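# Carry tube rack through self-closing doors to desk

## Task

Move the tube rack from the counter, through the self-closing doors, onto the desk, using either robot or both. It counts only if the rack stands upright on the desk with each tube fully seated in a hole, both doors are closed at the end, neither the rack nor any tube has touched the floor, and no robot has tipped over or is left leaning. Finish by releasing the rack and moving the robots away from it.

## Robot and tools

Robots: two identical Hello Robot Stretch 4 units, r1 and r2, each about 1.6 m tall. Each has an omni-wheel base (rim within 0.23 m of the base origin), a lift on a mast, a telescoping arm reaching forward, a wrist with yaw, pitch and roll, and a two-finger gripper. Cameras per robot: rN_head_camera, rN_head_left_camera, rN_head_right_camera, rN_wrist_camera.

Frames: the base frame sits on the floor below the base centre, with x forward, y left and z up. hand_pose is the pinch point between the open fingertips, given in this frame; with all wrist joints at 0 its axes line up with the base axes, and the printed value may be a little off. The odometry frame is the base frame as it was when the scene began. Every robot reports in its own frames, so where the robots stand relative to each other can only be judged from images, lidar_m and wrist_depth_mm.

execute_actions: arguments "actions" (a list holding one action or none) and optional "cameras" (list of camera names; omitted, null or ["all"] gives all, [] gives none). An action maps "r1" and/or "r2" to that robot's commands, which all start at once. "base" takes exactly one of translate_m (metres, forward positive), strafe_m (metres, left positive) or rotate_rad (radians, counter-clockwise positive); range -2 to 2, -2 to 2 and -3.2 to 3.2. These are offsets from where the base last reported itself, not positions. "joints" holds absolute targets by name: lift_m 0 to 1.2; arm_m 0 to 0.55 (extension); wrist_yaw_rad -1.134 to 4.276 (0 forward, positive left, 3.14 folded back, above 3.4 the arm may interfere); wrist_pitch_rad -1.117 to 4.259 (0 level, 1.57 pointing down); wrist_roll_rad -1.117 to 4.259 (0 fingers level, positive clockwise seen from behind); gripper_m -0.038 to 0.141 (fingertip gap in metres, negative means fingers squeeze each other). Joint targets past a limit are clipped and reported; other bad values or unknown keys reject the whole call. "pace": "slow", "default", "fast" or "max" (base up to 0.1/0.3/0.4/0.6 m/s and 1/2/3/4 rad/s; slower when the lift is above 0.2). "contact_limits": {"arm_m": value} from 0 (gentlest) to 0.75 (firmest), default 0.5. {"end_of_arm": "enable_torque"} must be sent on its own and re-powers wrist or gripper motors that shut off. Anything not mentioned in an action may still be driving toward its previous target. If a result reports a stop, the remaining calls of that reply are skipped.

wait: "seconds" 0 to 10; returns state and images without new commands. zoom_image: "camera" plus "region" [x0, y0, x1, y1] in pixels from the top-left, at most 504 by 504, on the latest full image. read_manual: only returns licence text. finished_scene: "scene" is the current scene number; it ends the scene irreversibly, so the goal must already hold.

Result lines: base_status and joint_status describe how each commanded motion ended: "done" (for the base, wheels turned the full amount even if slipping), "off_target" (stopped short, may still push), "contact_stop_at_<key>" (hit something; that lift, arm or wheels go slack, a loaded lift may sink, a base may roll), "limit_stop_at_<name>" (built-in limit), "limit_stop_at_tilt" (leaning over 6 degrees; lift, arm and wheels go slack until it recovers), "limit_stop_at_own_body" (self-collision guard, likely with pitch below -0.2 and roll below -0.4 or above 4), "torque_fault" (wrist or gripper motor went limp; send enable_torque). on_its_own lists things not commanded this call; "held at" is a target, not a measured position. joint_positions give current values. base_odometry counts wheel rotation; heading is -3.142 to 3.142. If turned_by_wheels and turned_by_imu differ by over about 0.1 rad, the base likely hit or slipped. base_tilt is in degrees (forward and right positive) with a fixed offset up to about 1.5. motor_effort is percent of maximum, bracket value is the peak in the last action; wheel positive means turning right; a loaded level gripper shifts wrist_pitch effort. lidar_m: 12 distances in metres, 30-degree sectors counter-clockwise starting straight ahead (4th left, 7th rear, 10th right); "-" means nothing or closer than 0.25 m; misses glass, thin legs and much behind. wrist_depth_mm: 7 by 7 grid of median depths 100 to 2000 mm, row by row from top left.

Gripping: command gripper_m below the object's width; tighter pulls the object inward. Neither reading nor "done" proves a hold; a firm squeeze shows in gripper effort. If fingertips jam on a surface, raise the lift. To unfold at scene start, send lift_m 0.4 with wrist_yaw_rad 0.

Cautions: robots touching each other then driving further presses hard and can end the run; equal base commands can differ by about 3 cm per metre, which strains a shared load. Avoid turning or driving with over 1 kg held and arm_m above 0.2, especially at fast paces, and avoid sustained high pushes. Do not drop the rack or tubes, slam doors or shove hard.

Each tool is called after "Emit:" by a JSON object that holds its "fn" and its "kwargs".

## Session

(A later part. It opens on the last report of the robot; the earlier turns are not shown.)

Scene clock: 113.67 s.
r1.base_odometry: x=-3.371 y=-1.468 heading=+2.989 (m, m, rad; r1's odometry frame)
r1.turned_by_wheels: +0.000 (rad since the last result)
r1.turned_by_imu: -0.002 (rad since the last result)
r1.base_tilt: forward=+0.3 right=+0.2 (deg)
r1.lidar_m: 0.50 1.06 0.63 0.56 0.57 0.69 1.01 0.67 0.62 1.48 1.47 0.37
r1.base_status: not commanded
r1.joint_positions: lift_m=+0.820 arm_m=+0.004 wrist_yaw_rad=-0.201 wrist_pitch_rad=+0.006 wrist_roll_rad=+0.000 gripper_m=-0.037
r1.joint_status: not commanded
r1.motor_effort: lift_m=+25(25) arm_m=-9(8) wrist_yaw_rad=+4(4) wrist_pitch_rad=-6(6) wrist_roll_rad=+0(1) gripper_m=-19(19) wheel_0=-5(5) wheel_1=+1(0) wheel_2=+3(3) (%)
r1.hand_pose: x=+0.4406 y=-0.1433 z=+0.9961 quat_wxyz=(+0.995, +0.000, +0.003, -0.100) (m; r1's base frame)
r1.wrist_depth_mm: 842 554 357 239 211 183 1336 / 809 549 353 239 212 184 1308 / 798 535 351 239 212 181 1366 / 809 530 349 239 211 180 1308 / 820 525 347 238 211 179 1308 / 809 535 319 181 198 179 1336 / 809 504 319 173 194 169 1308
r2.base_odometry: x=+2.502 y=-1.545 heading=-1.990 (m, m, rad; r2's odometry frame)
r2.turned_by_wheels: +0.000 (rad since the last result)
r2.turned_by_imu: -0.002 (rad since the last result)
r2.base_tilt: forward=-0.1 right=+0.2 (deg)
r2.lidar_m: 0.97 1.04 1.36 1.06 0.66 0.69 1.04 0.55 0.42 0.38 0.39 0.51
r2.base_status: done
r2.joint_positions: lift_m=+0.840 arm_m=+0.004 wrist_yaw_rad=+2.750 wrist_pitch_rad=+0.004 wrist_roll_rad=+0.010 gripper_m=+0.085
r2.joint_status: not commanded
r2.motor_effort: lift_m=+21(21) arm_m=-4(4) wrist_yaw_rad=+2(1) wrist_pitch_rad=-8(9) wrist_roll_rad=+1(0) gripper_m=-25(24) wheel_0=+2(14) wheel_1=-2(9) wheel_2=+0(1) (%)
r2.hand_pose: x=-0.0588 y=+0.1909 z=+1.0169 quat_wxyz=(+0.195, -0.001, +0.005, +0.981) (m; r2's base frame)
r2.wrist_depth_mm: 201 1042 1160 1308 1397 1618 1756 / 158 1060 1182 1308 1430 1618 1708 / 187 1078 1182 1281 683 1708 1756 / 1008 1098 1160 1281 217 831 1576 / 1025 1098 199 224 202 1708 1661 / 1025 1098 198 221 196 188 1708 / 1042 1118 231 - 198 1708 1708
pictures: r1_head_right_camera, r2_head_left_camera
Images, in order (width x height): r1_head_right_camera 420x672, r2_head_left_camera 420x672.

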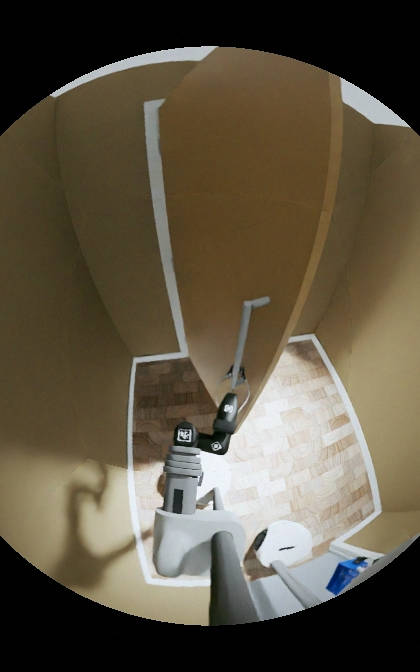

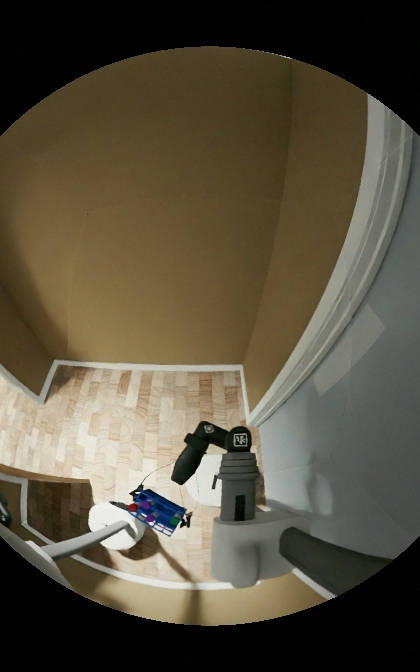

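Emit:
{"fn": "execute_actions", "kwargs": {"actions": [{"r2":{"base":{"translate_m":0.18},"pace":"fast"}}], "cameras": []}}

Emit:
{"fn": "execute_actions", "kwargs": {"actions": [{"r2":{"base":{"rotate_rad":0.16}}}], "cameras": []}}

Emit:
{"fn": "execute_actions", "kwargs": {"actions": [{"r2":{"base":{"strafe_m":0.8},"pace":"fast"}}], "cameras": ["r1_head_right_camera","r2_head_left_camera"]}}

Scene clock: 116.30 s.
r1.base_odometry: x=-3.371 y=-1.468 heading=+2.989 (m, m, rad; r1's odometry frame)
r1.turned_by_wheels: +0.000 (rad since the last result)
r1.turned_by_imu: -0.001 (rad since the last result)
r1.base_tilt: forward=+0.1 right=+0.2 (deg)
r1.lidar_m: 0.51 1.03 0.61 0.53 0.57 0.71 1.00 0.85 0.77 1.46 1.48 0.38
r1.base_status: not commanded
r1.joint_positions: lift_m=+0.820 arm_m=+0.004 wrist_yaw_rad=-0.201 wrist_pitch_rad=+0.006 wrist_roll_rad=+0.000 gripper_m=-0.037
r1.joint_status: not commanded
r1.motor_effort: lift_m=+25(25) arm_m=-8(9) wrist_yaw_rad=+3(4) wrist_pitch_rad=-5(6) wrist_roll_rad=+0(2) gripper_m=-19(20) wheel_0=-5(5) wheel_1=+1(0) wheel_2=+3(3) (%)
r1.hand_pose: x=+0.4406 y=-0.1433 z=+0.9961 quat_wxyz=(+0.995, +0.000, +0.003, -0.100) (m; r1's base frame)
r1.wrist_depth_mm: 820 554 355 240 211 183 1336 / 831 544 353 238 211 184 1308 / 798 530 351 238 212 181 1308 / 809 530 349 240 212 180 1308 / 798 535 347 238 212 180 1336 / 809 535 317 181 199 180 1308 / 809 496 319 173 195 169 1336
r2.base_odometry: x=+2.429 y=-1.709 heading=-1.990 (m, m, rad; r2's odometry frame)
r2.turned_by_wheels: +0.000 (rad since the last result)
r2.turned_by_imu: -0.001 (rad since the last result)
r2.base_tilt: forward=-0.1 right=+0.2 (deg)
r2.lidar_m: 0.83 0.85 1.13 1.94 0.77 0.76 1.23 0.57 0.38 0.35 0.37 0.36
r2.base_status: done
r2.joint_positions: lift_m=+0.840 arm_m=+0.004 wrist_yaw_rad=+2.750 wrist_pitch_rad=+0.004 wrist_roll_rad=+0.010 gripper_m=+0.085
r2.joint_status: not commanded
r2.motor_effort: lift_m=+21(21) arm_m=-3(4) wrist_yaw_rad=+1(0) wrist_pitch_rad=-9(9) wrist_roll_rad=+0(1) gripper_m=-24(23) wheel_0=+1(9) wheel_1=+0(5) wheel_2=+1(8) (%)
r2.hand_pose: x=-0.0588 y=+0.1909 z=+1.0169 quat_wxyz=(+0.195, -0.001, +0.005, +0.981) (m; r2's base frame)
r2.wrist_depth_mm: 202 1205 1336 1464 1308 1808 1756 / 158 1229 1308 1499 1618 1863 1708 / 187 1255 1366 1464 931 1921 1708 / 1160 1255 1336 1499 216 1008 1708 / 1160 1281 200 224 202 1921 1756 / 1182 1255 199 222 195 189 1756 / 1182 1336 230 - 197 1921 1756
pictures: none
No camera images: the call's "cameras" was empty. Leave "cameras" out to get every camera's image.

Scene clock: 117.17 s.
r1.base_odometry: x=-3.371 y=-1.468 heading=+2.989 (m, m, rad; r1's odometry frame)
r1.turned_by_wheels: +0.000 (rad since the last result)
r1.turned_by_imu: +0.000 (rad since the last result)
r1.base_tilt: forward=-0.1 right=+0.1 (deg)
r1.lidar_m: 0.49 1.08 0.64 0.55 0.57 0.68 1.02 0.86 0.75 1.45 1.48 0.36
r1.base_status: not commanded
r1.joint_positions: lift_m=+0.820 arm_m=+0.004 wrist_yaw_rad=-0.201 wrist_pitch_rad=+0.006 wrist_roll_rad=+0.000 gripper_m=-0.037
r1.joint_status: not commanded
r1.motor_effort: lift_m=+25(25) arm_m=-8(9) wrist_yaw_rad=+4(3) wrist_pitch_rad=-7(6) wrist_roll_rad=-2(1) gripper_m=-19(19) wheel_0=-5(5) wheel_1=+0(1) wheel_2=+3(3) (%)
r1.hand_pose: x=+0.4406 y=-0.1433 z=+0.9961 quat_wxyz=(+0.995, +0.000, +0.003, -0.100) (m; r1's base frame)
r1.wrist_depth_mm: 831 559 355 239 211 184 1308 / 809 544 351 239 212 185 1308 / 831 535 351 238 212 181 1281 / 809 530 349 239 211 180 1336 / 798 530 347 239 211 180 1336 / 809 535 319 181 199 179 1308 / 798 492 319 173 195 168 1255
r2.base_odometry: x=+2.429 y=-1.709 heading=-1.830 (m, m, rad; r2's odometry frame)
r2.turned_by_wheels: +0.160 (rad since the last result)
r2.turned_by_imu: +0.161 (rad since the last result)
r2.base_tilt: forward=-0.1 right=+0.2 (deg)
r2.lidar_m: 0.83 0.90 1.31 1.13 0.78 0.86 0.86 0.49 0.36 0.36 0.37 0.45
r2.base_status: done
r2.joint_positions: lift_m=+0.840 arm_m=+0.004 wrist_yaw_rad=+2.750 wrist_pitch_rad=+0.004 wrist_roll_rad=+0.010 gripper_m=+0.085
r2.joint_status: not commanded
r2.motor_effort: lift_m=+21(21) arm_m=-3(4) wrist_yaw_rad=+3(2) wrist_pitch_rad=-9(8) wrist_roll_rad=+0(0) gripper_m=-26(25) wheel_0=+1(6) wheel_1=+1(4) wheel_2=+0(11) (%)
r2.hand_pose: x=-0.0588 y=+0.1909 z=+1.0169 quat_wxyz=(+0.195, -0.001, +0.005, +0.981) (m; r2's base frame)
r2.wrist_depth_mm: 202 1205 1308 1397 1430 1576 1661 / 158 1229 1281 1397 1464 1576 1708 / 187 1255 1308 1430 891 1576 1756 / 991 1281 1308 1397 216 904 904 / 991 1255 199 224 202 1618 1863 / 991 1255 198 221 195 188 1756 / 976 1308 230 - 198 1708 1863
pictures: none
No camera images: the call's "cameras" was empty. Leave "cameras" out to get every camera's image.

Scene clock: 120.47 s.
r1.base_odometry: x=-3.371 y=-1.468 heading=+2.989 (m, m, rad; r1's odometry frame)
r1.turned_by_wheels: +0.000 (rad since the last result)
r1.turned_by_imu: -0.001 (rad since the last result)
r1.base_tilt: forward=+0.2 right=+0.2 (deg)
r1.lidar_m: 0.49 1.09 0.63 0.55 0.55 0.67 1.00 1.10 1.35 0.35 0.34 0.40
r1.base_status: not commanded
r1.joint_positions: lift_m=+0.820 arm_m=+0.004 wrist_yaw_rad=-0.201 wrist_pitch_rad=+0.006 wrist_roll_rad=+0.000 gripper_m=-0.037
r1.joint_status: not commanded
r1.motor_effort: lift_m=+25(25) arm_m=-9(8) wrist_yaw_rad=+4(4) wrist_pitch_rad=-6(6) wrist_roll_rad=-1(2) gripper_m=-17(18) wheel_0=-5(5) wheel_1=+1(1) wheel_2=+3(3) (%)
r1.hand_pose: x=+0.4406 y=-0.1433 z=+0.9961 quat_wxyz=(+0.995, +0.000, +0.003, -0.100) (m; r1's base frame)
r1.wrist_depth_mm: 831 559 355 239 212 183 1281 / 831 539 353 240 211 184 1308 / 809 535 347 240 212 181 1308 / 809 535 349 239 211 180 1336 / 809 530 347 238 211 180 1336 / 809 530 319 181 198 179 1308 / 798 496 319 172 195 169 1308
r2.base_odometry: x=+3.202 y=-1.914 heading=-1.830 (m, m, rad; r2's odometry frame)
r2.turned_by_wheels: +0.000 (rad since the last result)
r2.turned_by_imu: -0.001 (rad since the last result)
r2.base_tilt: forward=-0.1 right=+0.2 (deg)
r2.lidar_m: 0.91 0.99 1.18 4.39 0.36 0.41 0.38 0.48 1.18 1.13 1.17 0.92
r2.base_status: done
r2.joint_positions: lift_m=+0.840 arm_m=+0.004 wrist_yaw_rad=+2.750 wrist_pitch_rad=+0.004 wrist_roll_rad=+0.010 gripper_m=+0.085
r2.joint_status: not commanded
r2.motor_effort: lift_m=+21(21) arm_m=-3(3) wrist_yaw_rad=+0(1) wrist_pitch_rad=-10(9) wrist_roll_rad=+0(0) gripper_m=-22(27) wheel_0=+1(9) wheel_1=-1(11) wheel_2=+0(3) (%)
r2.hand_pose: x=-0.0588 y=+0.1909 z=+1.0169 quat_wxyz=(+0.195, -0.001, +0.005, +0.981) (m; r2's base frame)
r2.wrist_depth_mm: 200 1182 1229 1281 455 559 683 / 158 1182 1255 1281 462 569 707 / 187 634 1229 1308 452 580 723 / 549 1205 539 621 216 585 750 / 1138 1205 200 224 202 603 768 / 1160 1229 198 223 196 188 809 / 1160 1229 231 - 198 621 809
pictures: r1_head_right_camera, r2_head_left_camera
Images, in order (width x height): r1_head_right_camera 420x672, r2_head_left_camera 420x672.

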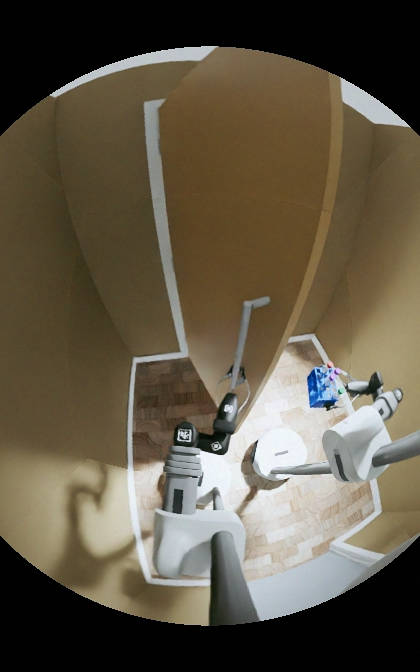

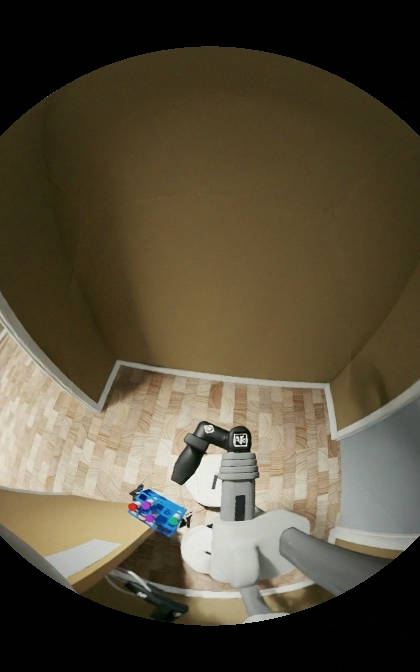

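Emit:
{"fn": "execute_actions", "kwargs": {"actions": [{"r2":{"base":{"translate_m":0.12},"pace":"fast"}}], "cameras": []}}

Emit:
{"fn": "execute_actions", "kwargs": {"actions": [{"r2":{"base":{"strafe_m":0.6},"pace":"fast"}}], "cameras": ["r1_head_right_camera","r2_head_left_camera"]}}

Scene clock: 123.43 s.
r1.base_odometry: x=-3.371 y=-1.468 heading=+2.989 (m, m, rad; r1's odometry frame)
r1.turned_by_wheels: +0.000 (rad since the last result)
r1.turned_by_imu: -0.001 (rad since the last result)
r1.base_tilt: forward=+0.0 right=+0.4 (deg)
r1.lidar_m: 0.52 1.06 0.65 0.55 0.55 0.69 0.98 1.10 1.35 0.50 0.46 0.37
r1.base_status: not commanded
r1.joint_positions: lift_m=+0.820 arm_m=+0.004 wrist_yaw_rad=-0.201 wrist_pitch_rad=+0.006 wrist_roll_rad=+0.000 gripper_m=-0.037
r1.joint_status: not commanded
r1.motor_effort: lift_m=+25(25) arm_m=-8(9) wrist_yaw_rad=+4(4) wrist_pitch_rad=-7(6) wrist_roll_rad=+0(0) gripper_m=-18(19) wheel_0=-5(5) wheel_1=+0(1) wheel_2=+3(3) (%)
r1.hand_pose: x=+0.4406 y=-0.1433 z=+0.9961 quat_wxyz=(+0.995, +0.000, +0.003, -0.100) (m; r1's base frame)
r1.wrist_depth_mm: 820 554 355 239 211 184 1336 / 820 544 351 239 211 185 1281 / 820 530 349 239 212 181 1336 / 798 535 349 239 212 180 1336 / 809 530 349 238 212 179 1336 / 798 539 319 181 198 179 1308 / 798 496 319 173 195 168 1308
r2.base_odometry: x=+3.172 y=-2.030 heading=-1.830 (m, m, rad; r2's odometry frame)
r2.turned_by_wheels: +0.000 (rad since the last result)
r2.turned_by_imu: -0.001 (rad since the last result)
r2.base_tilt: forward=-0.1 right=+0.1 (deg)
r2.lidar_m: 0.79 0.83 1.12 1.18 0.54 0.45 0.49 0.64 1.20 1.10 1.05 0.81
r2.base_status: done
r2.joint_positions: lift_m=+0.840 arm_m=+0.004 wrist_yaw_rad=+2.750 wrist_pitch_rad=+0.004 wrist_roll_rad=+0.010 gripper_m=+0.085
r2.joint_status: not commanded
r2.motor_effort: lift_m=+21(21) arm_m=-3(3) wrist_yaw_rad=+0(1) wrist_pitch_rad=-9(8) wrist_roll_rad=+0(0) gripper_m=-24(25) wheel_0=+0(2) wheel_1=+0(6) wheel_2=+0(9) (%)
r2.hand_pose: x=-0.0588 y=+0.1909 z=+1.0169 quat_wxyz=(+0.195, -0.001, +0.005, +0.981) (m; r2's base frame)
r2.wrist_depth_mm: 201 1281 1336 554 621 759 931 / 158 1281 1366 569 621 778 976 / 187 741 1336 574 615 788 991 / 647 1281 661 564 216 798 1042 / 654 1308 199 224 202 809 1098 / 647 1308 198 222 196 187 1118 / 676 1366 231 - 198 842 1138
pictures: none
No camera images: the call's "cameras" was empty. Leave "cameras" out to get every camera's image.

Scene clock: 126.23 s.
r1.base_odometry: x=-3.371 y=-1.468 heading=+2.989 (m, m, rad; r1's odometry frame)
r1.turned_by_wheels: +0.000 (rad since the last result)
r1.turned_by_imu: -0.001 (rad since the last result)
r1.base_tilt: forward=+0.2 right=+0.2 (deg)
r1.lidar_m: 0.51 1.05 0.62 0.55 0.56 0.71 1.00 1.06 1.33 1.46 0.87 0.40
r1.base_status: not commanded
r1.joint_positions: lift_m=+0.820 arm_m=+0.004 wrist_yaw_rad=-0.201 wrist_pitch_rad=+0.006 wrist_roll_rad=+0.000 gripper_m=-0.037
r1.joint_status: not commanded
r1.motor_effort: lift_m=+25(26) arm_m=-9(8) wrist_yaw_rad=+4(4) wrist_pitch_rad=-6(7) wrist_roll_rad=-1(1) gripper_m=-16(17) wheel_0=-5(5) wheel_1=+1(0) wheel_2=+3(3) (%)
r1.hand_pose: x=+0.4406 y=-0.1433 z=+0.9961 quat_wxyz=(+0.995, +0.000, +0.003, -0.100) (m; r1's base frame)
r1.wrist_depth_mm: 820 554 357 240 211 184 1255 / 820 539 351 240 211 184 1308 / 809 535 349 238 212 182 1308 / 809 535 349 239 211 180 1281 / 798 530 347 238 211 180 1336 / 809 539 320 181 198 179 1336 / 809 500 319 173 194 169 1308
r2.base_odometry: x=+3.752 y=-2.184 heading=-1.830 (m, m, rad; r2's odometry frame)
r2.turned_by_wheels: +0.000 (rad since the last result)
r2.turned_by_imu: -0.001 (rad since the last result)
r2.base_tilt: forward=-0.1 right=+0.2 (deg)
r2.lidar_m: 0.84 0.68 0.57 3.78 0.81 0.47 0.40 0.40 0.73 1.71 1.11 0.84
r2.base_status: done
r2.joint_positions: lift_m=+0.840 arm_m=+0.004 wrist_yaw_rad=+2.750 wrist_pitch_rad=+0.004 wrist_roll_rad=+0.010 gripper_m=+0.085
r2.joint_status: not commanded
r2.motor_effort: lift_m=+21(21) arm_m=-4(4) wrist_yaw_rad=+1(2) wrist_pitch_rad=-10(9) wrist_roll_rad=-1(0) gripper_m=-25(24) wheel_0=-1(9) wheel_1=-1(10) wheel_2=-1(2) (%)
r2.hand_pose: x=-0.0588 y=+0.1909 z=+1.0169 quat_wxyz=(+0.195, -0.001, +0.005, +0.981) (m; r2's base frame)
r2.wrist_depth_mm: 202 521 591 676 820 - - / 158 525 603 691 820 - - / 187 530 591 683 809 - - / 484 539 580 683 216 - - / 488 544 200 224 202 - - / 488 530 199 222 195 187 - / 500 554 230 - 198 - -
pictures: r1_head_right_camera, r2_head_left_camera
Images, in order (width x height): r1_head_right_camera 420x672, r2_head_left_camera 420x672.

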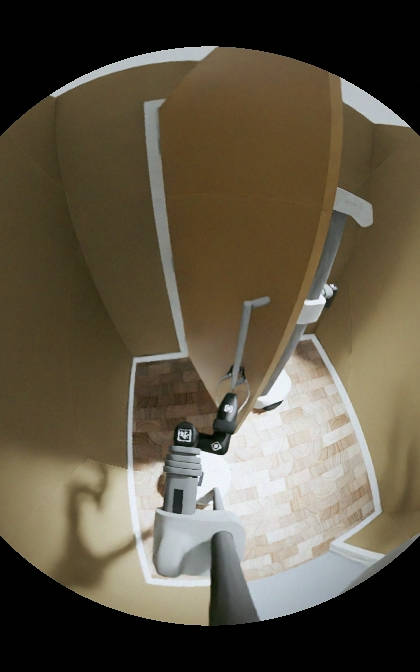

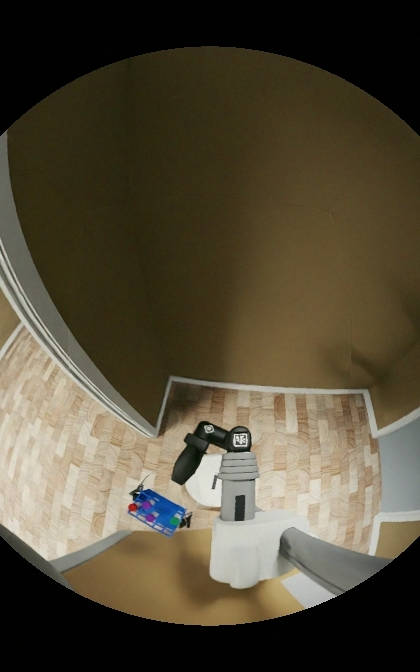

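Emit:
{"fn": "execute_actions", "kwargs": {"actions": [{"r2":{"base":{"translate_m":-0.10},"pace":"fast"}}], "cameras": []}}

Emit:
{"fn": "execute_actions", "kwargs": {"actions": [{"r2":{"base":{"strafe_m":1.15},"pace":"fast"}}], "cameras": ["r2_head_right_camera","r2_head_left_camera"]}}

Scene clock: 128.17 s.
r1.base_odometry: x=-3.371 y=-1.468 heading=+2.989 (m, m, rad; r1's odometry frame)
r1.turned_by_wheels: +0.000 (rad since the last result)
r1.turned_by_imu: -0.001 (rad since the last result)
r1.base_tilt: forward=+0.1 right=+0.1 (deg)
r1.lidar_m: 0.50 1.06 0.63 0.54 0.55 0.69 1.00 1.10 1.35 1.47 1.47 0.38
r1.base_status: not commanded
r1.joint_positions: lift_m=+0.820 arm_m=+0.004 wrist_yaw_rad=-0.201 wrist_pitch_rad=+0.006 wrist_roll_rad=+0.000 gripper_m=-0.037
r1.joint_status: not commanded
r1.motor_effort: lift_m=+25(25) arm_m=-8(9) wrist_yaw_rad=+4(4) wrist_pitch_rad=-6(6) wrist_roll_rad=+0(1) gripper_m=-17(18) wheel_0=-5(5) wheel_1=+0(0) wheel_2=+3(3) (%)
r1.hand_pose: x=+0.4406 y=-0.1433 z=+0.9961 quat_wxyz=(+0.995, +0.000, +0.003, -0.100) (m; r1's base frame)
r1.wrist_depth_mm: 820 559 355 239 211 183 1336 / 820 544 351 239 211 185 1336 / 809 530 351 239 212 182 1366 / 798 535 349 238 212 180 1308 / 809 530 347 237 212 179 1308 / 809 539 319 181 198 179 1308 / 809 500 319 173 194 169 1336
r2.base_odometry: x=+3.777 y=-2.087 heading=-1.830 (m, m, rad; r2's odometry frame)
r2.turned_by_wheels: +0.000 (rad since the last result)
r2.turned_by_imu: +0.000 (rad since the last result)
r2.base_tilt: forward=-0.2 right=+0.2 (deg)
r2.lidar_m: 0.93 0.69 0.63 3.78 0.60 0.35 0.31 0.30 0.37 1.72 1.25 0.96
r2.base_status: done
r2.joint_positions: lift_m=+0.840 arm_m=+0.004 wrist_yaw_rad=+2.750 wrist_pitch_rad=+0.004 wrist_roll_rad=+0.010 gripper_m=+0.085
r2.joint_status: not commanded
r2.motor_effort: lift_m=+21(21) arm_m=-4(3) wrist_yaw_rad=+0(1) wrist_pitch_rad=-9(8) wrist_roll_rad=+0(0) gripper_m=-24(24) wheel_0=-1(6) wheel_1=+1(5) wheel_2=+0(8) (%)
r2.hand_pose: x=-0.0588 y=+0.1909 z=+1.0169 quat_wxyz=(+0.195, -0.001, +0.005, +0.981) (m; r2's base frame)
r2.wrist_depth_mm: 202 433 492 574 676 - - / 158 439 504 574 683 - - / 187 445 500 564 668 - - / 404 449 484 569 217 - - / 410 452 200 224 202 - - / 413 442 198 222 195 187 - / 415 466 230 - 198 - -
pictures: none
No camera images: the call's "cameras" was empty. Leave "cameras" out to get every camera's image.

Scene clock: 132.43 s.
r1.base_odometry: x=-3.371 y=-1.468 heading=+2.989 (m, m, rad; r1's odometry frame)
r1.turned_by_wheels: +0.000 (rad since the last result)
r1.turned_by_imu: -0.001 (rad since the last result)
r1.base_tilt: forward=+0.0 right=+0.0 (deg)
r1.lidar_m: 0.52 1.06 0.62 0.55 0.56 0.68 0.99 1.09 1.36 1.46 1.46 0.40
r1.base_status: not commanded
r1.joint_positions: lift_m=+0.820 arm_m=+0.004 wrist_yaw_rad=-0.201 wrist_pitch_rad=+0.006 wrist_roll_rad=+0.000 gripper_m=-0.037
r1.joint_status: not commanded
r1.motor_effort: lift_m=+25(26) arm_m=-9(9) wrist_yaw_rad=+4(4) wrist_pitch_rad=-6(6) wrist_roll_rad=-1(0) gripper_m=-18(19) wheel_0=-5(5) wheel_1=+0(0) wheel_2=+3(3) (%)
r1.hand_pose: x=+0.4406 y=-0.1433 z=+0.9961 quat_wxyz=(+0.995, +0.000, +0.003, -0.100) (m; r1's base frame)
r1.wrist_depth_mm: 820 549 355 240 211 183 1308 / 820 539 353 238 211 184 1281 / 798 539 351 239 212 181 1336 / 809 525 349 238 211 179 1281 / 798 535 347 239 212 179 1308 / 820 535 319 181 199 179 1255 / 809 496 319 173 195 168 1336
r2.base_odometry: x=+4.889 y=-2.382 heading=-1.830 (m, m, rad; r2's odometry frame)
r2.turned_by_wheels: +0.000 (rad since the last result)
r2.turned_by_imu: -0.002 (rad since the last result)
r2.base_tilt: forward=-0.2 right=+0.2 (deg)
r2.lidar_m: 2.07 2.20 2.69 2.64 2.82 1.94 1.50 0.67 0.71 1.23 0.66 0.77
r2.base_status: done
r2.joint_positions: lift_m=+0.840 arm_m=+0.004 wrist_yaw_rad=+2.750 wrist_pitch_rad=+0.004 wrist_roll_rad=+0.010 gripper_m=+0.085
r2.joint_status: not commanded
r2.motor_effort: lift_m=+21(21) arm_m=-4(4) wrist_yaw_rad=+0(2) wrist_pitch_rad=-9(9) wrist_roll_rad=+0(1) gripper_m=-25(24) wheel_0=+2(13) wheel_1=-1(11) wheel_2=+1(4) (%)
r2.hand_pose: x=-0.0588 y=+0.1909 z=+1.0169 quat_wxyz=(+0.195, -0.001, +0.005, +0.981) (m; r2's base frame)
r2.wrist_depth_mm: 201 - - - - - - / 158 - - - - - - / 187 - - - - - - / 1499 - - - 216 - - / 1499 - 200 224 202 - - / 1499 - 198 222 195 188 - / 1430 - 230 - 198 - -
pictures: r2_head_left_camera, r2_head_right_camera
Images, in order (width x height): r2_head_left_camera 420x672, r2_head_right_camera 420x672.

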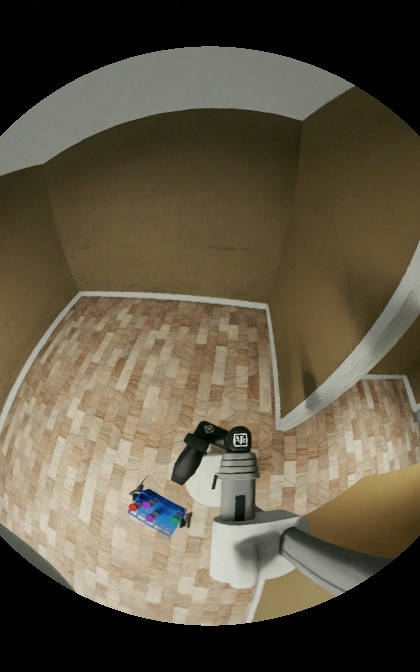

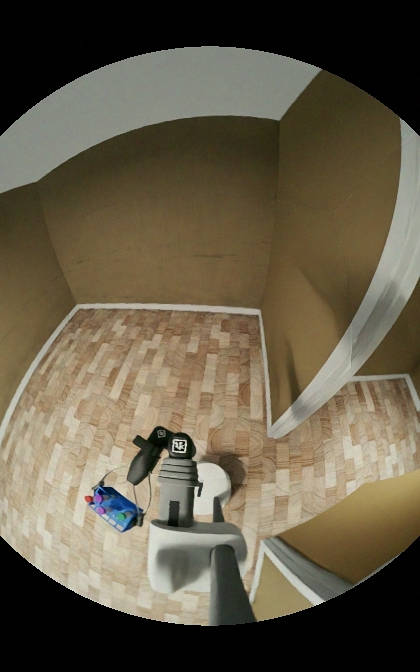

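Emit:
{"fn": "execute_actions", "kwargs": {"actions": [{"r1":{"joints":{"gripper_m":0.055}},"r2":{"base":{"rotate_rad":2.85},"joints":{"wrist_yaw_rad":0}}}], "cameras": ["r1_wrist_camera","r1_head_camera","r2_head_camera","r2_head_left_camera"]}}

Scene clock: 136.73 s.
r1.base_odometry: x=-3.371 y=-1.469 heading=+2.989 (m, m, rad; r1's odometry frame)
r1.turned_by_wheels: +0.000 (rad since the last result)
r1.turned_by_imu: -0.001 (rad since the last result)
r1.base_tilt: forward=+0.2 right=+0.2 (deg)
r1.lidar_m: 0.54 1.08 0.64 0.55 0.56 0.70 1.00 1.10 1.32 1.46 1.47 0.40
r1.base_status: not commanded
r1.joint_positions: lift_m=+0.820 arm_m=+0.004 wrist_yaw_rad=-0.200 wrist_pitch_rad=+0.006 wrist_roll_rad=+0.000 gripper_m=+0.055
r1.joint_status: all done
r1.motor_effort: lift_m=+25(25) arm_m=-7(8) wrist_yaw_rad=+0(8) wrist_pitch_rad=-6(6) wrist_roll_rad=-1(1) gripper_m=-4(16) wheel_0=-3(5) wheel_1=+0(1) wheel_2=+1(3) (%)
r1.hand_pose: x=+0.4405 y=-0.1429 z=+0.9961 quat_wxyz=(+0.995, +0.000, +0.003, -0.100) (m; r1's base frame)
r1.wrist_depth_mm: 842 603 402 307 248 208 1281 / 820 585 402 307 249 208 1308 / 820 580 399 307 243 208 1308 / 798 585 397 307 244 208 1281 / 798 574 394 304 242 208 1281 / 809 580 209 306 198 207 1281 / 809 591 379 193 232 196 1281
r2.base_odometry: x=+4.889 y=-2.382 heading=+1.020 (m, m, rad; r2's odometry frame)
r2.turned_by_wheels: +2.850 (rad since the last result)
r2.turned_by_imu: +2.872 (rad since the last result)
r2.base_tilt: forward=-0.1 right=+0.2 (deg)
r2.lidar_m: 0.44 0.89 0.66 0.84 1.90 0.66 1.12 2.08 2.52 2.63 2.63 2.16
r2.base_status: done
r2.joint_positions: lift_m=+0.840 arm_m=+0.004 wrist_yaw_rad=+0.000 wrist_pitch_rad=+0.004 wrist_roll_rad=+0.010 gripper_m=+0.085
r2.joint_status: all done
r2.motor_effort: lift_m=+21(21) arm_m=-4(3) wrist_yaw_rad=-2(7) wrist_pitch_rad=-8(8) wrist_roll_rad=+1(0) gripper_m=-24(24) wheel_0=+0(5) wheel_1=+0(6) wheel_2=+2(3) (%)
r2.hand_pose: x=+0.4631 y=-0.0873 z=+1.0169 quat_wxyz=(+1.000, +0.005, +0.002, +0.000) (m; r2's base frame)
r2.wrist_depth_mm: 1118 1863 - - - - - / 1138 1983 - - - - - / 1138 - - - - - - / 1182 - - - 216 - - / 1205 - 199 224 202 - - / 1182 1618 200 222 196 188 - / 1182 1808 230 - 198 - -
pictures: r1_head_camera, r1_wrist_camera, r2_head_camera, r2_head_left_camera
Images, in order (width x height): r1_head_camera 420x560, r1_wrist_camera 616x392, r2_head_camera 420x560, r2_head_left_camera 420x672.

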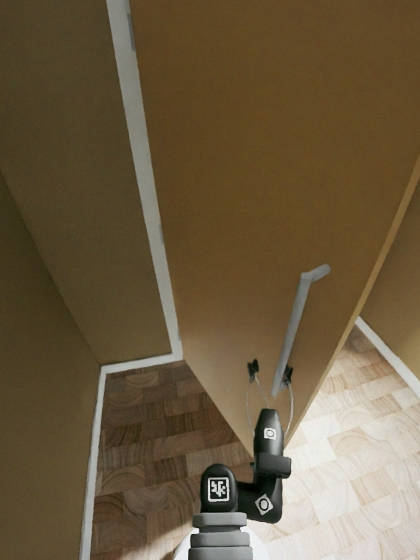

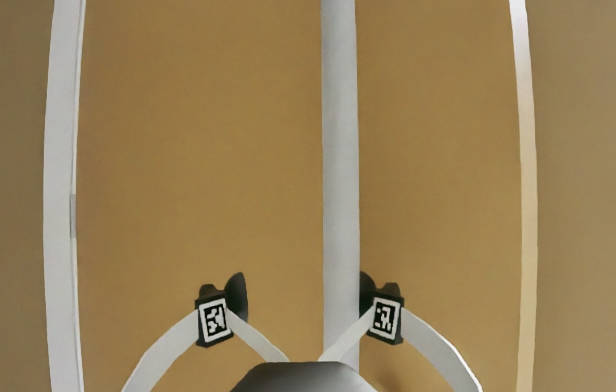

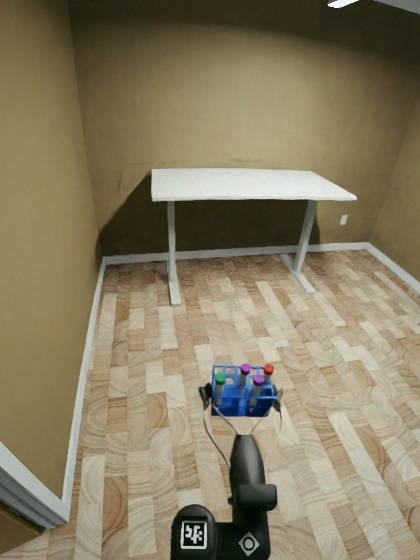

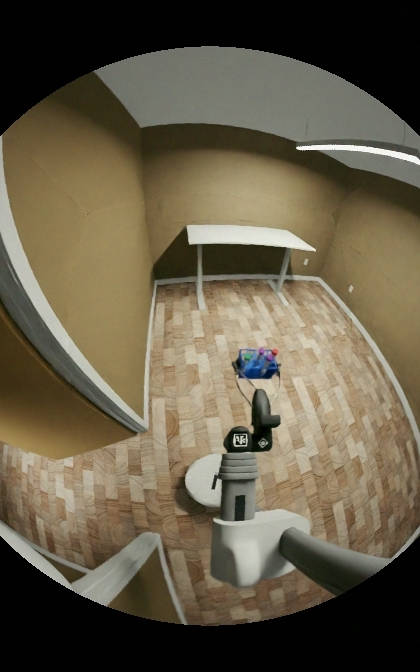

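Emit:
{"fn": "execute_actions", "kwargs": {"actions": [{"r1":{"base":{"translate_m":-0.15},"pace":"slow"},"r2":{"base":{"translate_m":0.8},"joints":{"lift_m":1.02},"pace":"fast"}}], "cameras": ["r1_head_camera","r2_head_camera","r2_wrist_camera"]}}

Scene clock: 140.63 s.
r1.base_odometry: x=-3.223 y=-1.491 heading=+2.988 (m, m, rad; r1's odometry frame)
r1.turned_by_wheels: +0.000 (rad since the last result)
r1.turned_by_imu: -0.001 (rad since the last result)
r1.base_tilt: forward=+0.1 right=+0.3 (deg)
r1.lidar_m: 1.27 1.01 0.60 0.51 0.53 0.63 0.85 0.96 1.16 1.50 1.52 1.47
r1.base_status: done
r1.joint_positions: lift_m=+0.820 arm_m=+0.004 wrist_yaw_rad=-0.200 wrist_pitch_rad=+0.006 wrist_roll_rad=+0.000 gripper_m=+0.055
r1.joint_status: not commanded
r1.motor_effort: lift_m=+25(25) arm_m=-7(7) wrist_yaw_rad=+1(6) wrist_pitch_rad=-7(7) wrist_roll_rad=+0(1) gripper_m=-1(2) wheel_0=-1(5) wheel_1=-2(5) wheel_2=+0(7) (%)
r1.hand_pose: x=+0.4405 y=-0.1430 z=+0.9961 quat_wxyz=(+0.995, +0.000, +0.003, -0.100) (m; r1's base frame)
r1.wrist_depth_mm: 976 1042 1182 1255 1430 1618 1336 / 946 1025 1182 1255 1464 1576 1366 / 946 1025 1138 1229 1430 1576 1366 / 976 1042 1160 1255 1397 1576 1336 / 946 1042 1138 1255 1397 1576 1366 / 960 1025 209 1255 199 1537 1336 / 931 1008 1118 146 1336 1499 1336
r2.base_odometry: x=+5.307 y=-1.700 heading=+1.020 (m, m, rad; r2's odometry frame)
r2.turned_by_wheels: +0.000 (rad since the last result)
r2.turned_by_imu: -0.003 (rad since the last result)
r2.base_tilt: forward=-0.1 right=+0.2 (deg)
r2.lidar_m: 0.44 1.11 0.75 0.64 0.64 0.89 1.46 2.87 2.78 2.46 2.48 0.44
r2.base_status: done
r2.joint_positions: lift_m=+1.020 arm_m=+0.004 wrist_yaw_rad=+0.000 wrist_pitch_rad=+0.003 wrist_roll_rad=+0.010 gripper_m=+0.085
r2.joint_status: all done
r2.motor_effort: lift_m=+22(25) arm_m=-4(4) wrist_yaw_rad=+1(1) wrist_pitch_rad=-9(9) wrist_roll_rad=+0(0) gripper_m=-25(23) wheel_0=+1(6) wheel_1=+1(5) wheel_2=+0(13) (%)
r2.hand_pose: x=+0.4630 y=-0.0874 z=+1.1969 quat_wxyz=(+1.000, +0.005, +0.002, +0.000) (m; r2's base frame)
r2.wrist_depth_mm: 1397 1499 1576 1618 1661 1808 1808 / 1430 1537 1576 1618 1661 1756 1921 / 1464 1537 1576 1618 1708 1756 1808 / 1499 1537 1576 1708 217 1808 1808 / 1499 1576 200 224 202 1499 1921 / 1499 1576 199 223 196 188 - / 1499 1618 232 - 198 1863 -
pictures: r1_head_camera, r2_head_camera, r2_wrist_camera
Images, in order (width x height): r1_head_camera 420x560, r2_head_camera 420x560, r2_wrist_camera 616x392.

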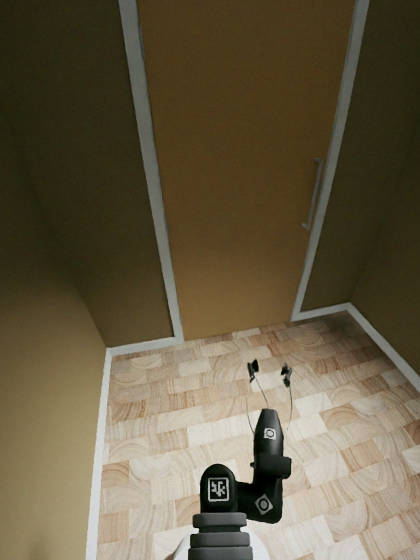

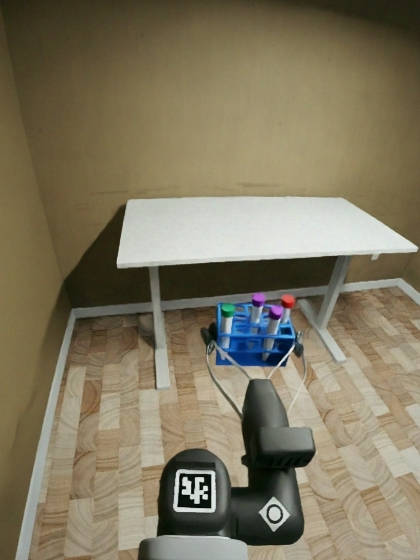

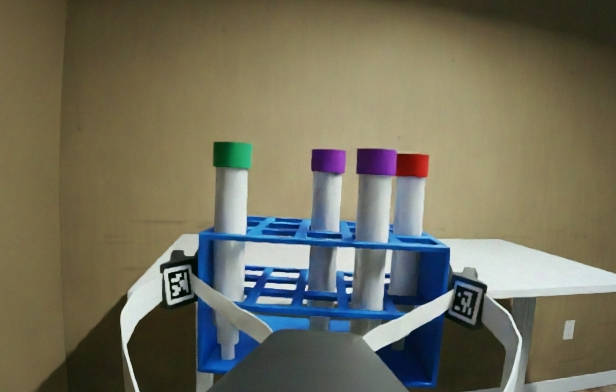

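Emit:
{"fn": "execute_actions", "kwargs": {"actions": [{"r2":{"base":{"translate_m":0.45},"joints":{"lift_m":0.9,"arm_m":0.19},"pace":"fast"}}], "cameras": ["r2_head_camera","r2_wrist_camera"]}}

Scene clock: 143.70 s.
r1.base_odometry: x=-3.223 y=-1.491 heading=+2.988 (m, m, rad; r1's odometry frame)
r1.turned_by_wheels: +0.000 (rad since the last result)
r1.turned_by_imu: -0.001 (rad since the last result)
r1.base_tilt: forward=-0.1 right=+0.1 (deg)
r1.lidar_m: 1.29 1.01 0.62 0.52 0.54 0.65 0.87 0.96 1.19 1.50 1.48 1.48
r1.base_status: not commanded
r1.joint_positions: lift_m=+0.820 arm_m=+0.004 wrist_yaw_rad=-0.200 wrist_pitch_rad=+0.006 wrist_roll_rad=+0.000 gripper_m=+0.055
r1.joint_status: not commanded
r1.motor_effort: lift_m=+26(26) arm_m=-7(7) wrist_yaw_rad=+1(0) wrist_pitch_rad=-6(6) wrist_roll_rad=+0(1) gripper_m=-4(0) wheel_0=-1(1) wheel_1=-2(2) wheel_2=+0(0) (%)
r1.hand_pose: x=+0.4405 y=-0.1430 z=+0.9961 quat_wxyz=(+0.995, +0.000, +0.003, -0.100) (m; r1's base frame)
r1.wrist_depth_mm: 976 1025 1160 1229 1430 1618 1336 / 960 1042 1138 1336 1430 1576 1366 / 946 1025 1160 1255 1397 1537 1336 / 960 1025 1118 1229 1397 1537 1366 / 946 1025 1138 1255 1397 1499 1336 / 946 1025 208 1255 200 1537 1366 / 946 1008 1098 146 1366 1499 1336
r2.base_odometry: x=+5.543 y=-1.316 heading=+1.021 (m, m, rad; r2's odometry frame)
r2.turned_by_wheels: +0.000 (rad since the last result)
r2.turned_by_imu: -0.002 (rad since the last result)
r2.base_tilt: forward=-0.1 right=+0.2 (deg)
r2.lidar_m: 0.62 0.64 0.84 0.73 0.74 0.89 1.85 3.32 2.70 2.38 1.18 0.73
r2.base_status: done
r2.joint_positions: lift_m=+0.900 arm_m=+0.189 wrist_yaw_rad=+0.000 wrist_pitch_rad=+0.003 wrist_roll_rad=+0.010 gripper_m=+0.085
r2.joint_status: all done
r2.motor_effort: lift_m=+14(20) arm_m=+5(5) wrist_yaw_rad=+0(2) wrist_pitch_rad=-9(9) wrist_roll_rad=+1(0) gripper_m=-23(26) wheel_0=+1(9) wheel_1=+0(4) wheel_2=+2(9) (%)
r2.hand_pose: x=+0.6486 y=-0.0874 z=+1.0776 quat_wxyz=(+1.000, +0.005, +0.002, +0.000) (m; r2's base frame)
r2.wrist_depth_mm: 931 946 1008 1042 1078 1138 1138 / 946 976 1008 1042 1078 1138 1205 / 946 991 1025 1060 1118 1138 1182 / 960 991 1008 1042 217 1160 1205 / 699 723 200 224 202 891 931 / 430 402 198 222 196 188 517 / 329 336 231 - 197 355 375
pictures: r2_head_camera, r2_wrist_camera
Images, in order (width x height): r2_head_camera 420x560, r2_wrist_camera 616x392.

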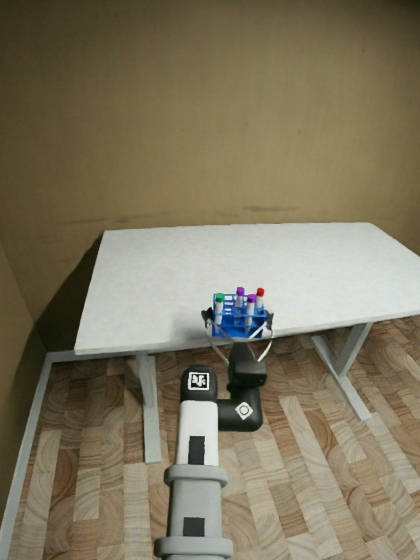

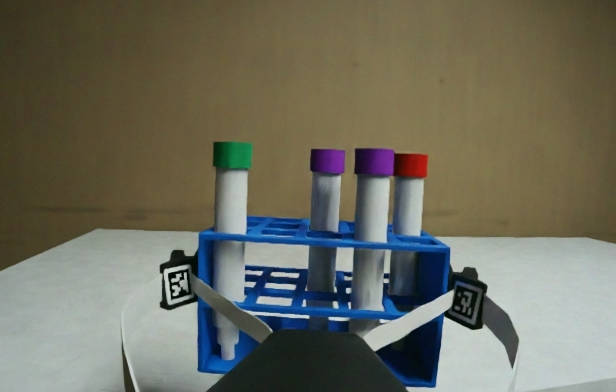

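Emit:
{"fn": "execute_actions", "kwargs": {"actions": [{"r2":{"joints":{"lift_m":0.845,"arm_m":0.36}}}], "cameras": ["r2_wrist_camera"]}}

Scene clock: 146.23 s.
r1.base_odometry: x=-3.223 y=-1.491 heading=+2.988 (m, m, rad; r1's odometry frame)
r1.turned_by_wheels: +0.000 (rad since the last result)
r1.turned_by_imu: -0.001 (rad since the last result)
r1.base_tilt: forward=+0.0 right=+0.4 (deg)
r1.lidar_m: 1.28 1.02 0.61 0.52 0.51 0.64 0.86 0.94 1.18 1.50 1.51 1.48
r1.base_status: not commanded
r1.joint_positions: lift_m=+0.820 arm_m=+0.004 wrist_yaw_rad=-0.200 wrist_pitch_rad=+0.006 wrist_roll_rad=+0.000 gripper_m=+0.055
r1.joint_status: not commanded
r1.motor_effort: lift_m=+25(26) arm_m=-7(7) wrist_yaw_rad=+1(1) wrist_pitch_rad=-7(6) wrist_roll_rad=+0(0) gripper_m=-2(1) wheel_0=-1(1) wheel_1=-1(1) wheel_2=+0(0) (%)
r1.hand_pose: x=+0.4405 y=-0.1430 z=+0.9961 quat_wxyz=(+0.995, +0.000, +0.003, -0.100) (m; r1's base frame)
r1.wrist_depth_mm: 960 1042 1182 1281 1430 1618 1308 / 946 1042 1138 1255 1430 1576 1336 / 960 1042 1138 1308 1430 1576 1336 / 931 1060 1138 1255 1397 1537 1366 / 960 1025 1160 1255 1397 1576 1336 / 931 1025 208 1255 200 1576 1366 / 931 991 1118 146 1366 1499 1336
r2.base_odometry: x=+5.543 y=-1.316 heading=+1.021 (m, m, rad; r2's odometry frame)
r2.turned_by_wheels: +0.000 (rad since the last result)
r2.turned_by_imu: +0.000 (rad since the last result)
r2.base_tilt: forward=-0.1 right=+0.2 (deg)
r2.lidar_m: 0.64 0.65 0.84 0.74 0.75 0.89 1.84 3.31 2.69 2.39 1.20 0.73
r2.base_status: not commanded
r2.joint_positions: lift_m=+0.845 arm_m=+0.359 wrist_yaw_rad=+0.000 wrist_pitch_rad=+0.003 wrist_roll_rad=+0.010 gripper_m=+0.085
r2.joint_status: all done
r2.motor_effort: lift_m=+13(13) arm_m=+6(5) wrist_yaw_rad=+1(2) wrist_pitch_rad=-9(9) wrist_roll_rad=+0(0) gripper_m=-23(25) wheel_0=+1(1) wheel_1=+0(0) wheel_2=+2(2) (%)
r2.hand_pose: x=+0.8185 y=-0.0874 z=+1.0226 quat_wxyz=(+1.000, +0.005, +0.002, +0.000) (m; r2's base frame)
r2.wrist_depth_mm: 778 809 831 866 891 946 991 / 788 809 854 878 931 960 976 / 809 820 854 891 917 976 1025 / 798 842 854 891 217 976 1025 / 484 517 199 224 202 627 654 / 301 282 198 221 195 188 359 / 231 236 220 - 198 249 263
pictures: r2_wrist_camera
Images, in order (width x height): r2_wrist_camera 616x392.

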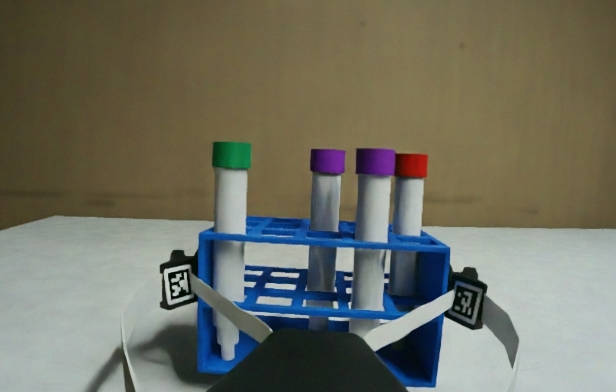

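31 mm → 0.0175 lower.

Emit:
{"fn": "execute_actions", "kwargs": {"actions": [{"r2":{"joints":{"lift_m":0.828},"pace":"slow"}}], "cameras": []}}

Emit:
{"fn": "execute_actions", "kwargs": {"actions": [{"r2":{"joints":{"gripper_m":0.141}}}], "cameras": ["r2_wrist_camera"]}}

Scene clock: 148.53 s.
r1.base_odometry: x=-3.223 y=-1.491 heading=+2.988 (m, m, rad; r1's odometry frame)
r1.turned_by_wheels: +0.000 (rad since the last result)
r1.turned_by_imu: -0.001 (rad since the last result)
r1.base_tilt: forward=+0.1 right=+0.3 (deg)
r1.lidar_m: 1.28 1.01 0.60 0.52 0.52 0.66 0.85 0.95 1.18 1.50 1.51 1.47
r1.base_status: not commanded
r1.joint_positions: lift_m=+0.820 arm_m=+0.004 wrist_yaw_rad=-0.200 wrist_pitch_rad=+0.006 wrist_roll_rad=+0.000 gripper_m=+0.055
r1.joint_status: not commanded
r1.motor_effort: lift_m=+25(25) arm_m=-7(7) wrist_yaw_rad=+0(1) wrist_pitch_rad=-7(6) wrist_roll_rad=-1(1) gripper_m=-3(3) wheel_0=-1(1) wheel_1=-1(1) wheel_2=+0(0) (%)
r1.hand_pose: x=+0.4405 y=-0.1430 z=+0.9961 quat_wxyz=(+0.995, +0.000, +0.003, -0.100) (m; r1's base frame)
r1.wrist_depth_mm: 946 1042 1160 1255 1430 1576 1366 / 960 1042 1160 1281 1430 1576 1308 / 931 1060 1138 1281 1430 1576 1366 / 931 1025 1138 1308 1397 1537 1366 / 931 1025 1118 1255 1397 1499 1336 / 946 1008 209 1255 200 1537 1308 / 946 991 1118 146 1336 1537 1336
r2.base_odometry: x=+5.543 y=-1.316 heading=+1.021 (m, m, rad; r2's odometry frame)
r2.turned_by_wheels: +0.000 (rad since the last result)
r2.turned_by_imu: +0.000 (rad since the last result)
r2.base_tilt: forward=-0.1 right=+0.2 (deg)
r2.lidar_m: 0.65 0.64 0.84 0.74 0.73 0.90 1.84 3.31 2.67 2.39 1.16 0.75
r2.base_status: not commanded
r2.joint_positions: lift_m=+0.828 arm_m=+0.359 wrist_yaw_rad=+0.000 wrist_pitch_rad=+0.003 wrist_roll_rad=+0.010 gripper_m=+0.085
r2.joint_status: all done
r2.motor_effort: lift_m=+13(12) arm_m=+4(6) wrist_yaw_rad=+0(1) wrist_pitch_rad=-9(8) wrist_roll_rad=+1(1) gripper_m=-23(24) wheel_0=+1(1) wheel_1=+0(1) wheel_2=+2(2) (%)
r2.hand_pose: x=+0.8185 y=-0.0874 z=+1.0056 quat_wxyz=(+1.000, +0.005, +0.002, +0.000) (m; r2's base frame)
r2.wrist_depth_mm: 788 809 831 866 904 946 991 / 778 809 854 891 917 946 991 / 798 820 854 878 904 960 1008 / 809 831 750 878 216 976 1025 / 418 449 200 224 202 554 564 / 263 245 199 223 196 187 314 / 200 206 204 - 197 216 -
pictures: none
No camera images: the call's "cameras" was empty. Leave "cameras" out to get every camera's image.

Scene clock: 150.13 s.
r1.base_odometry: x=-3.223 y=-1.491 heading=+2.988 (m, m, rad; r1's odometry frame)
r1.turned_by_wheels: +0.000 (rad since the last result)
r1.turned_by_imu: +0.000 (rad since the last result)
r1.base_tilt: forward=+0.0 right=+0.2 (deg)
r1.lidar_m: 1.29 1.00 0.59 0.53 0.54 0.66 0.85 0.96 1.17 1.50 1.52 1.48
r1.base_status: not commanded
r1.joint_positions: lift_m=+0.820 arm_m=+0.004 wrist_yaw_rad=-0.200 wrist_pitch_rad=+0.006 wrist_roll_rad=+0.000 gripper_m=+0.055
r1.joint_status: not commanded
r1.motor_effort: lift_m=+25(26) arm_m=-7(7) wrist_yaw_rad=+1(1) wrist_pitch_rad=-6(6) wrist_roll_rad=-1(2) gripper_m=-4(1) wheel_0=-1(1) wheel_1=-1(1) wheel_2=+0(0) (%)
r1.hand_pose: x=+0.4405 y=-0.1430 z=+0.9961 quat_wxyz=(+0.995, +0.000, +0.003, -0.100) (m; r1's base frame)
r1.wrist_depth_mm: 946 1060 1138 1308 1430 1618 1336 / 946 1025 1138 1255 1430 1576 1366 / 976 1025 1138 1281 1397 1537 1366 / 946 1042 1138 1281 1397 1537 1366 / 946 1025 1138 1281 1397 1537 1366 / 946 1042 209 1255 200 1499 1336 / 946 976 1078 146 1366 1499 1366
r2.base_odometry: x=+5.543 y=-1.316 heading=+1.021 (m, m, rad; r2's odometry frame)
r2.turned_by_wheels: +0.000 (rad since the last result)
r2.turned_by_imu: +0.000 (rad since the last result)
r2.base_tilt: forward=-0.1 right=+0.2 (deg)
r2.lidar_m: 0.64 0.65 0.85 0.74 0.74 0.90 1.85 3.31 2.69 2.38 1.19 0.73
r2.base_status: not commanded
r2.joint_positions: lift_m=+0.828 arm_m=+0.359 wrist_yaw_rad=+0.000 wrist_pitch_rad=+0.003 wrist_roll_rad=+0.010 gripper_m=+0.141
r2.joint_status: all done
r2.motor_effort: lift_m=+13(13) arm_m=+5(5) wrist_yaw_rad=-1(1) wrist_pitch_rad=-7(9) wrist_roll_rad=+0(1) gripper_m=+1(21) wheel_0=+1(1) wheel_1=-1(0) wheel_2=+2(2) (%)
r2.hand_pose: x=+0.8185 y=-0.0874 z=+1.0058 quat_wxyz=(+1.000, +0.005, +0.001, +0.000) (m; r2's base frame)
r2.wrist_depth_mm: 788 809 831 866 917 960 976 / 788 820 842 891 917 960 991 / 778 820 866 904 917 976 1008 / 809 820 842 878 228 991 1025 / 424 445 213 236 220 559 569 / 264 260 214 212 206 267 317 / 202 202 211 - 212 216 230
pictures: r2_wrist_camera
Images, in order (width x height): r2_wrist_camera 616x392.

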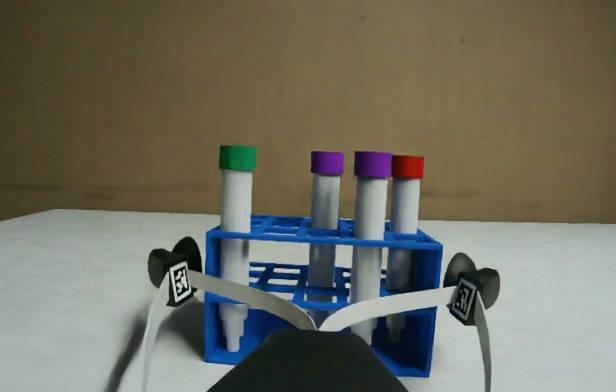

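Emit:
{"fn": "execute_actions", "kwargs": {"actions": [{"r1":{"base":{"rotate_rad":-2.0}},"r2":{"base":{"translate_m":-0.12},"joints":{"arm_m":0.003}}}], "cameras": ["r1_head_left_camera","r1_head_right_camera","r2_wrist_camera","r2_head_camera"]}}

Scene clock: 152.63 s.
r1.base_odometry: x=-3.223 y=-1.491 heading=+0.988 (m, m, rad; r1's odometry frame)
r1.turned_by_wheels: -2.000 (rad since the last result)
r1.turned_by_imu: -2.028 (rad since the last result)
r1.base_tilt: forward=+0.1 right=+0.3 (deg)
r1.lidar_m: 1.24 1.50 1.54 1.40 1.30 0.84 0.58 0.53 0.54 0.71 0.86 0.94
r1.base_status: done
r1.joint_positions: lift_m=+0.820 arm_m=+0.004 wrist_yaw_rad=-0.200 wrist_pitch_rad=+0.006 wrist_roll_rad=+0.000 gripper_m=+0.055
r1.joint_status: not commanded
r1.motor_effort: lift_m=+25(25) arm_m=-8(7) wrist_yaw_rad=+1(1) wrist_pitch_rad=-7(6) wrist_roll_rad=+0(0) gripper_m=-5(5) wheel_0=+0(5) wheel_1=-2(6) wheel_2=+0(8) (%)
r1.hand_pose: x=+0.4405 y=-0.1430 z=+0.9961 quat_wxyz=(+0.995, +0.000, +0.003, -0.100) (m; r1's base frame)
r1.wrist_depth_mm: 1182 1336 1118 1025 866 723 640 / 1205 1336 1160 1025 854 723 640 / 1182 1397 1138 1008 842 723 640 / 1205 1366 1118 1025 842 732 647 / 1205 1366 1160 1025 854 715 640 / 1160 1366 208 1008 199 707 647 / 1205 1336 1060 146 831 683 634
r2.base_odometry: x=+5.480 y=-1.419 heading=+1.020 (m, m, rad; r2's odometry frame)
r2.turned_by_wheels: +0.000 (rad since the last result)
r2.turned_by_imu: +0.000 (rad since the last result)
r2.base_tilt: forward=-0.1 right=+0.2 (deg)
r2.lidar_m: 0.76 0.77 0.82 0.71 0.72 0.84 1.73 3.19 2.73 2.40 1.39 0.85
r2.base_status: done
r2.joint_positions: lift_m=+0.828 arm_m=+0.004 wrist_yaw_rad=+0.000 wrist_pitch_rad=+0.002 wrist_roll_rad=+0.010 gripper_m=+0.141
r2.joint_status: all done
r2.motor_effort: lift_m=+13(13) arm_m=-5(7) wrist_yaw_rad=+0(1) wrist_pitch_rad=-6(7) wrist_roll_rad=+0(0) gripper_m=+0(2) wheel_0=-2(7) wheel_1=+0(4) wheel_2=-1(7) (%)
r2.hand_pose: x=+0.4633 y=-0.0874 z=+1.0059 quat_wxyz=(+1.000, +0.005, +0.001, +0.000) (m; r2's base frame)
r2.wrist_depth_mm: 1182 1205 1255 1281 1366 1430 1499 / 1205 1229 1255 1336 1397 1464 1499 / 1205 1255 1308 1336 1397 1464 1499 / 1229 1229 1308 699 1397 1464 1537 / 574 539 591 691 759 676 854 / 1255 1281 1336 1366 1464 1499 1537 / 1281 1255 1336 - 1499 1537 1537
pictures: r1_head_left_camera, r1_head_right_camera, r2_head_camera, r2_wrist_camera
Images, in order (width x height): r1_head_left_camera 420x672, r1_head_right_camera 420x672, r2_head_camera 420x560, r2_wrist_camera 616x392.

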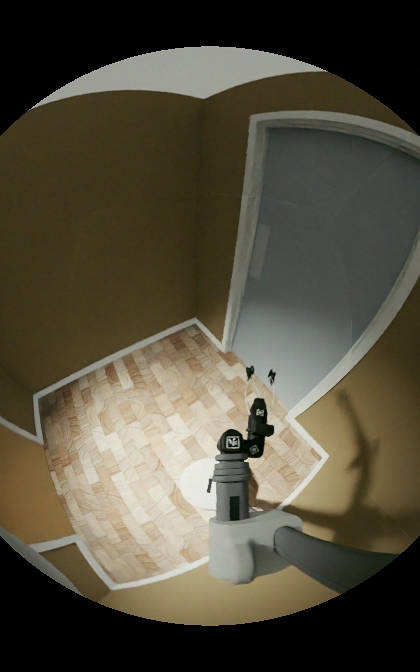

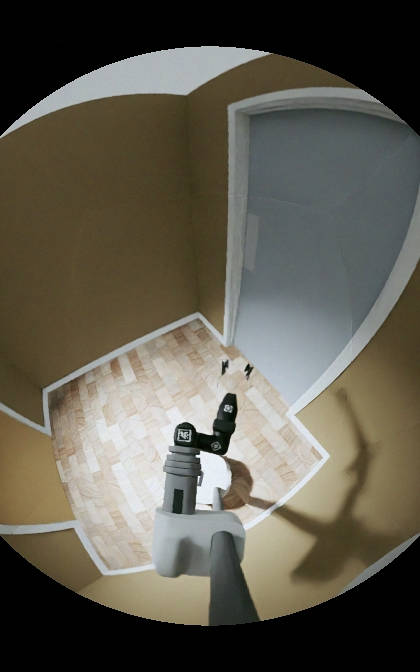

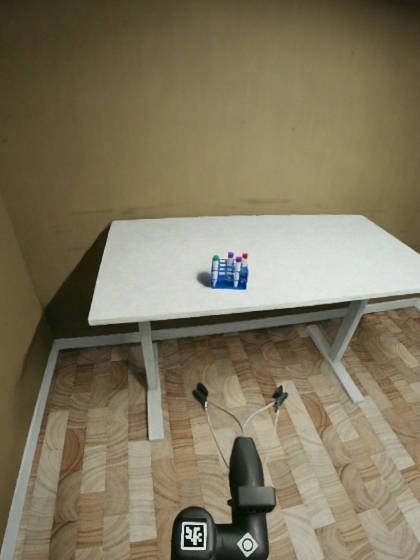

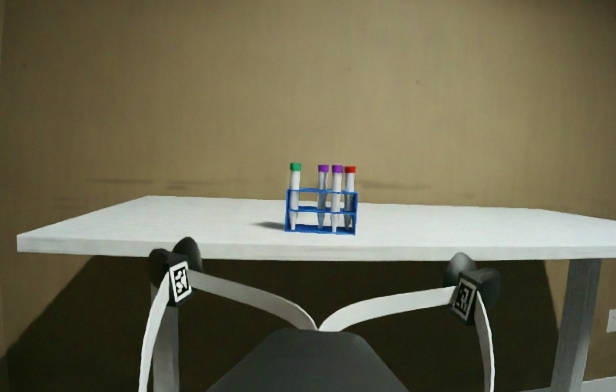

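Emit:
{"fn": "zoom_image", "kwargs": {"camera": "r2_wrist_camera", "region": [270, 150, 370, 245]}}

Region (270, 150, 370, 245) of r2_wrist_camera's 616x392 image, scaled by 5.040; it fills the top 479 rows of this view, and the rest is white.

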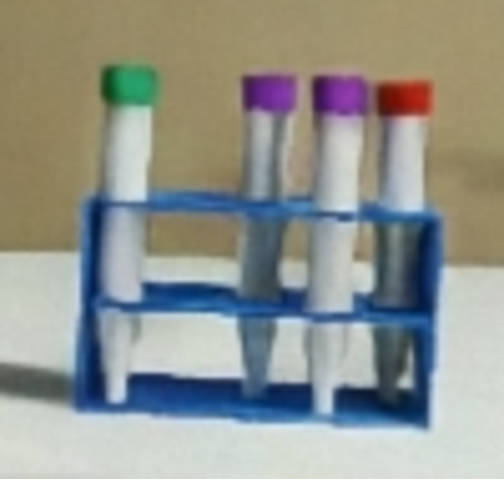

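All four tubes line up with the rack's slope, so they're seated, and both doors are shut.

Emit:
{"fn": "finished_scene", "kwargs": {"scene": 2}}

The scene is finished: the task was done.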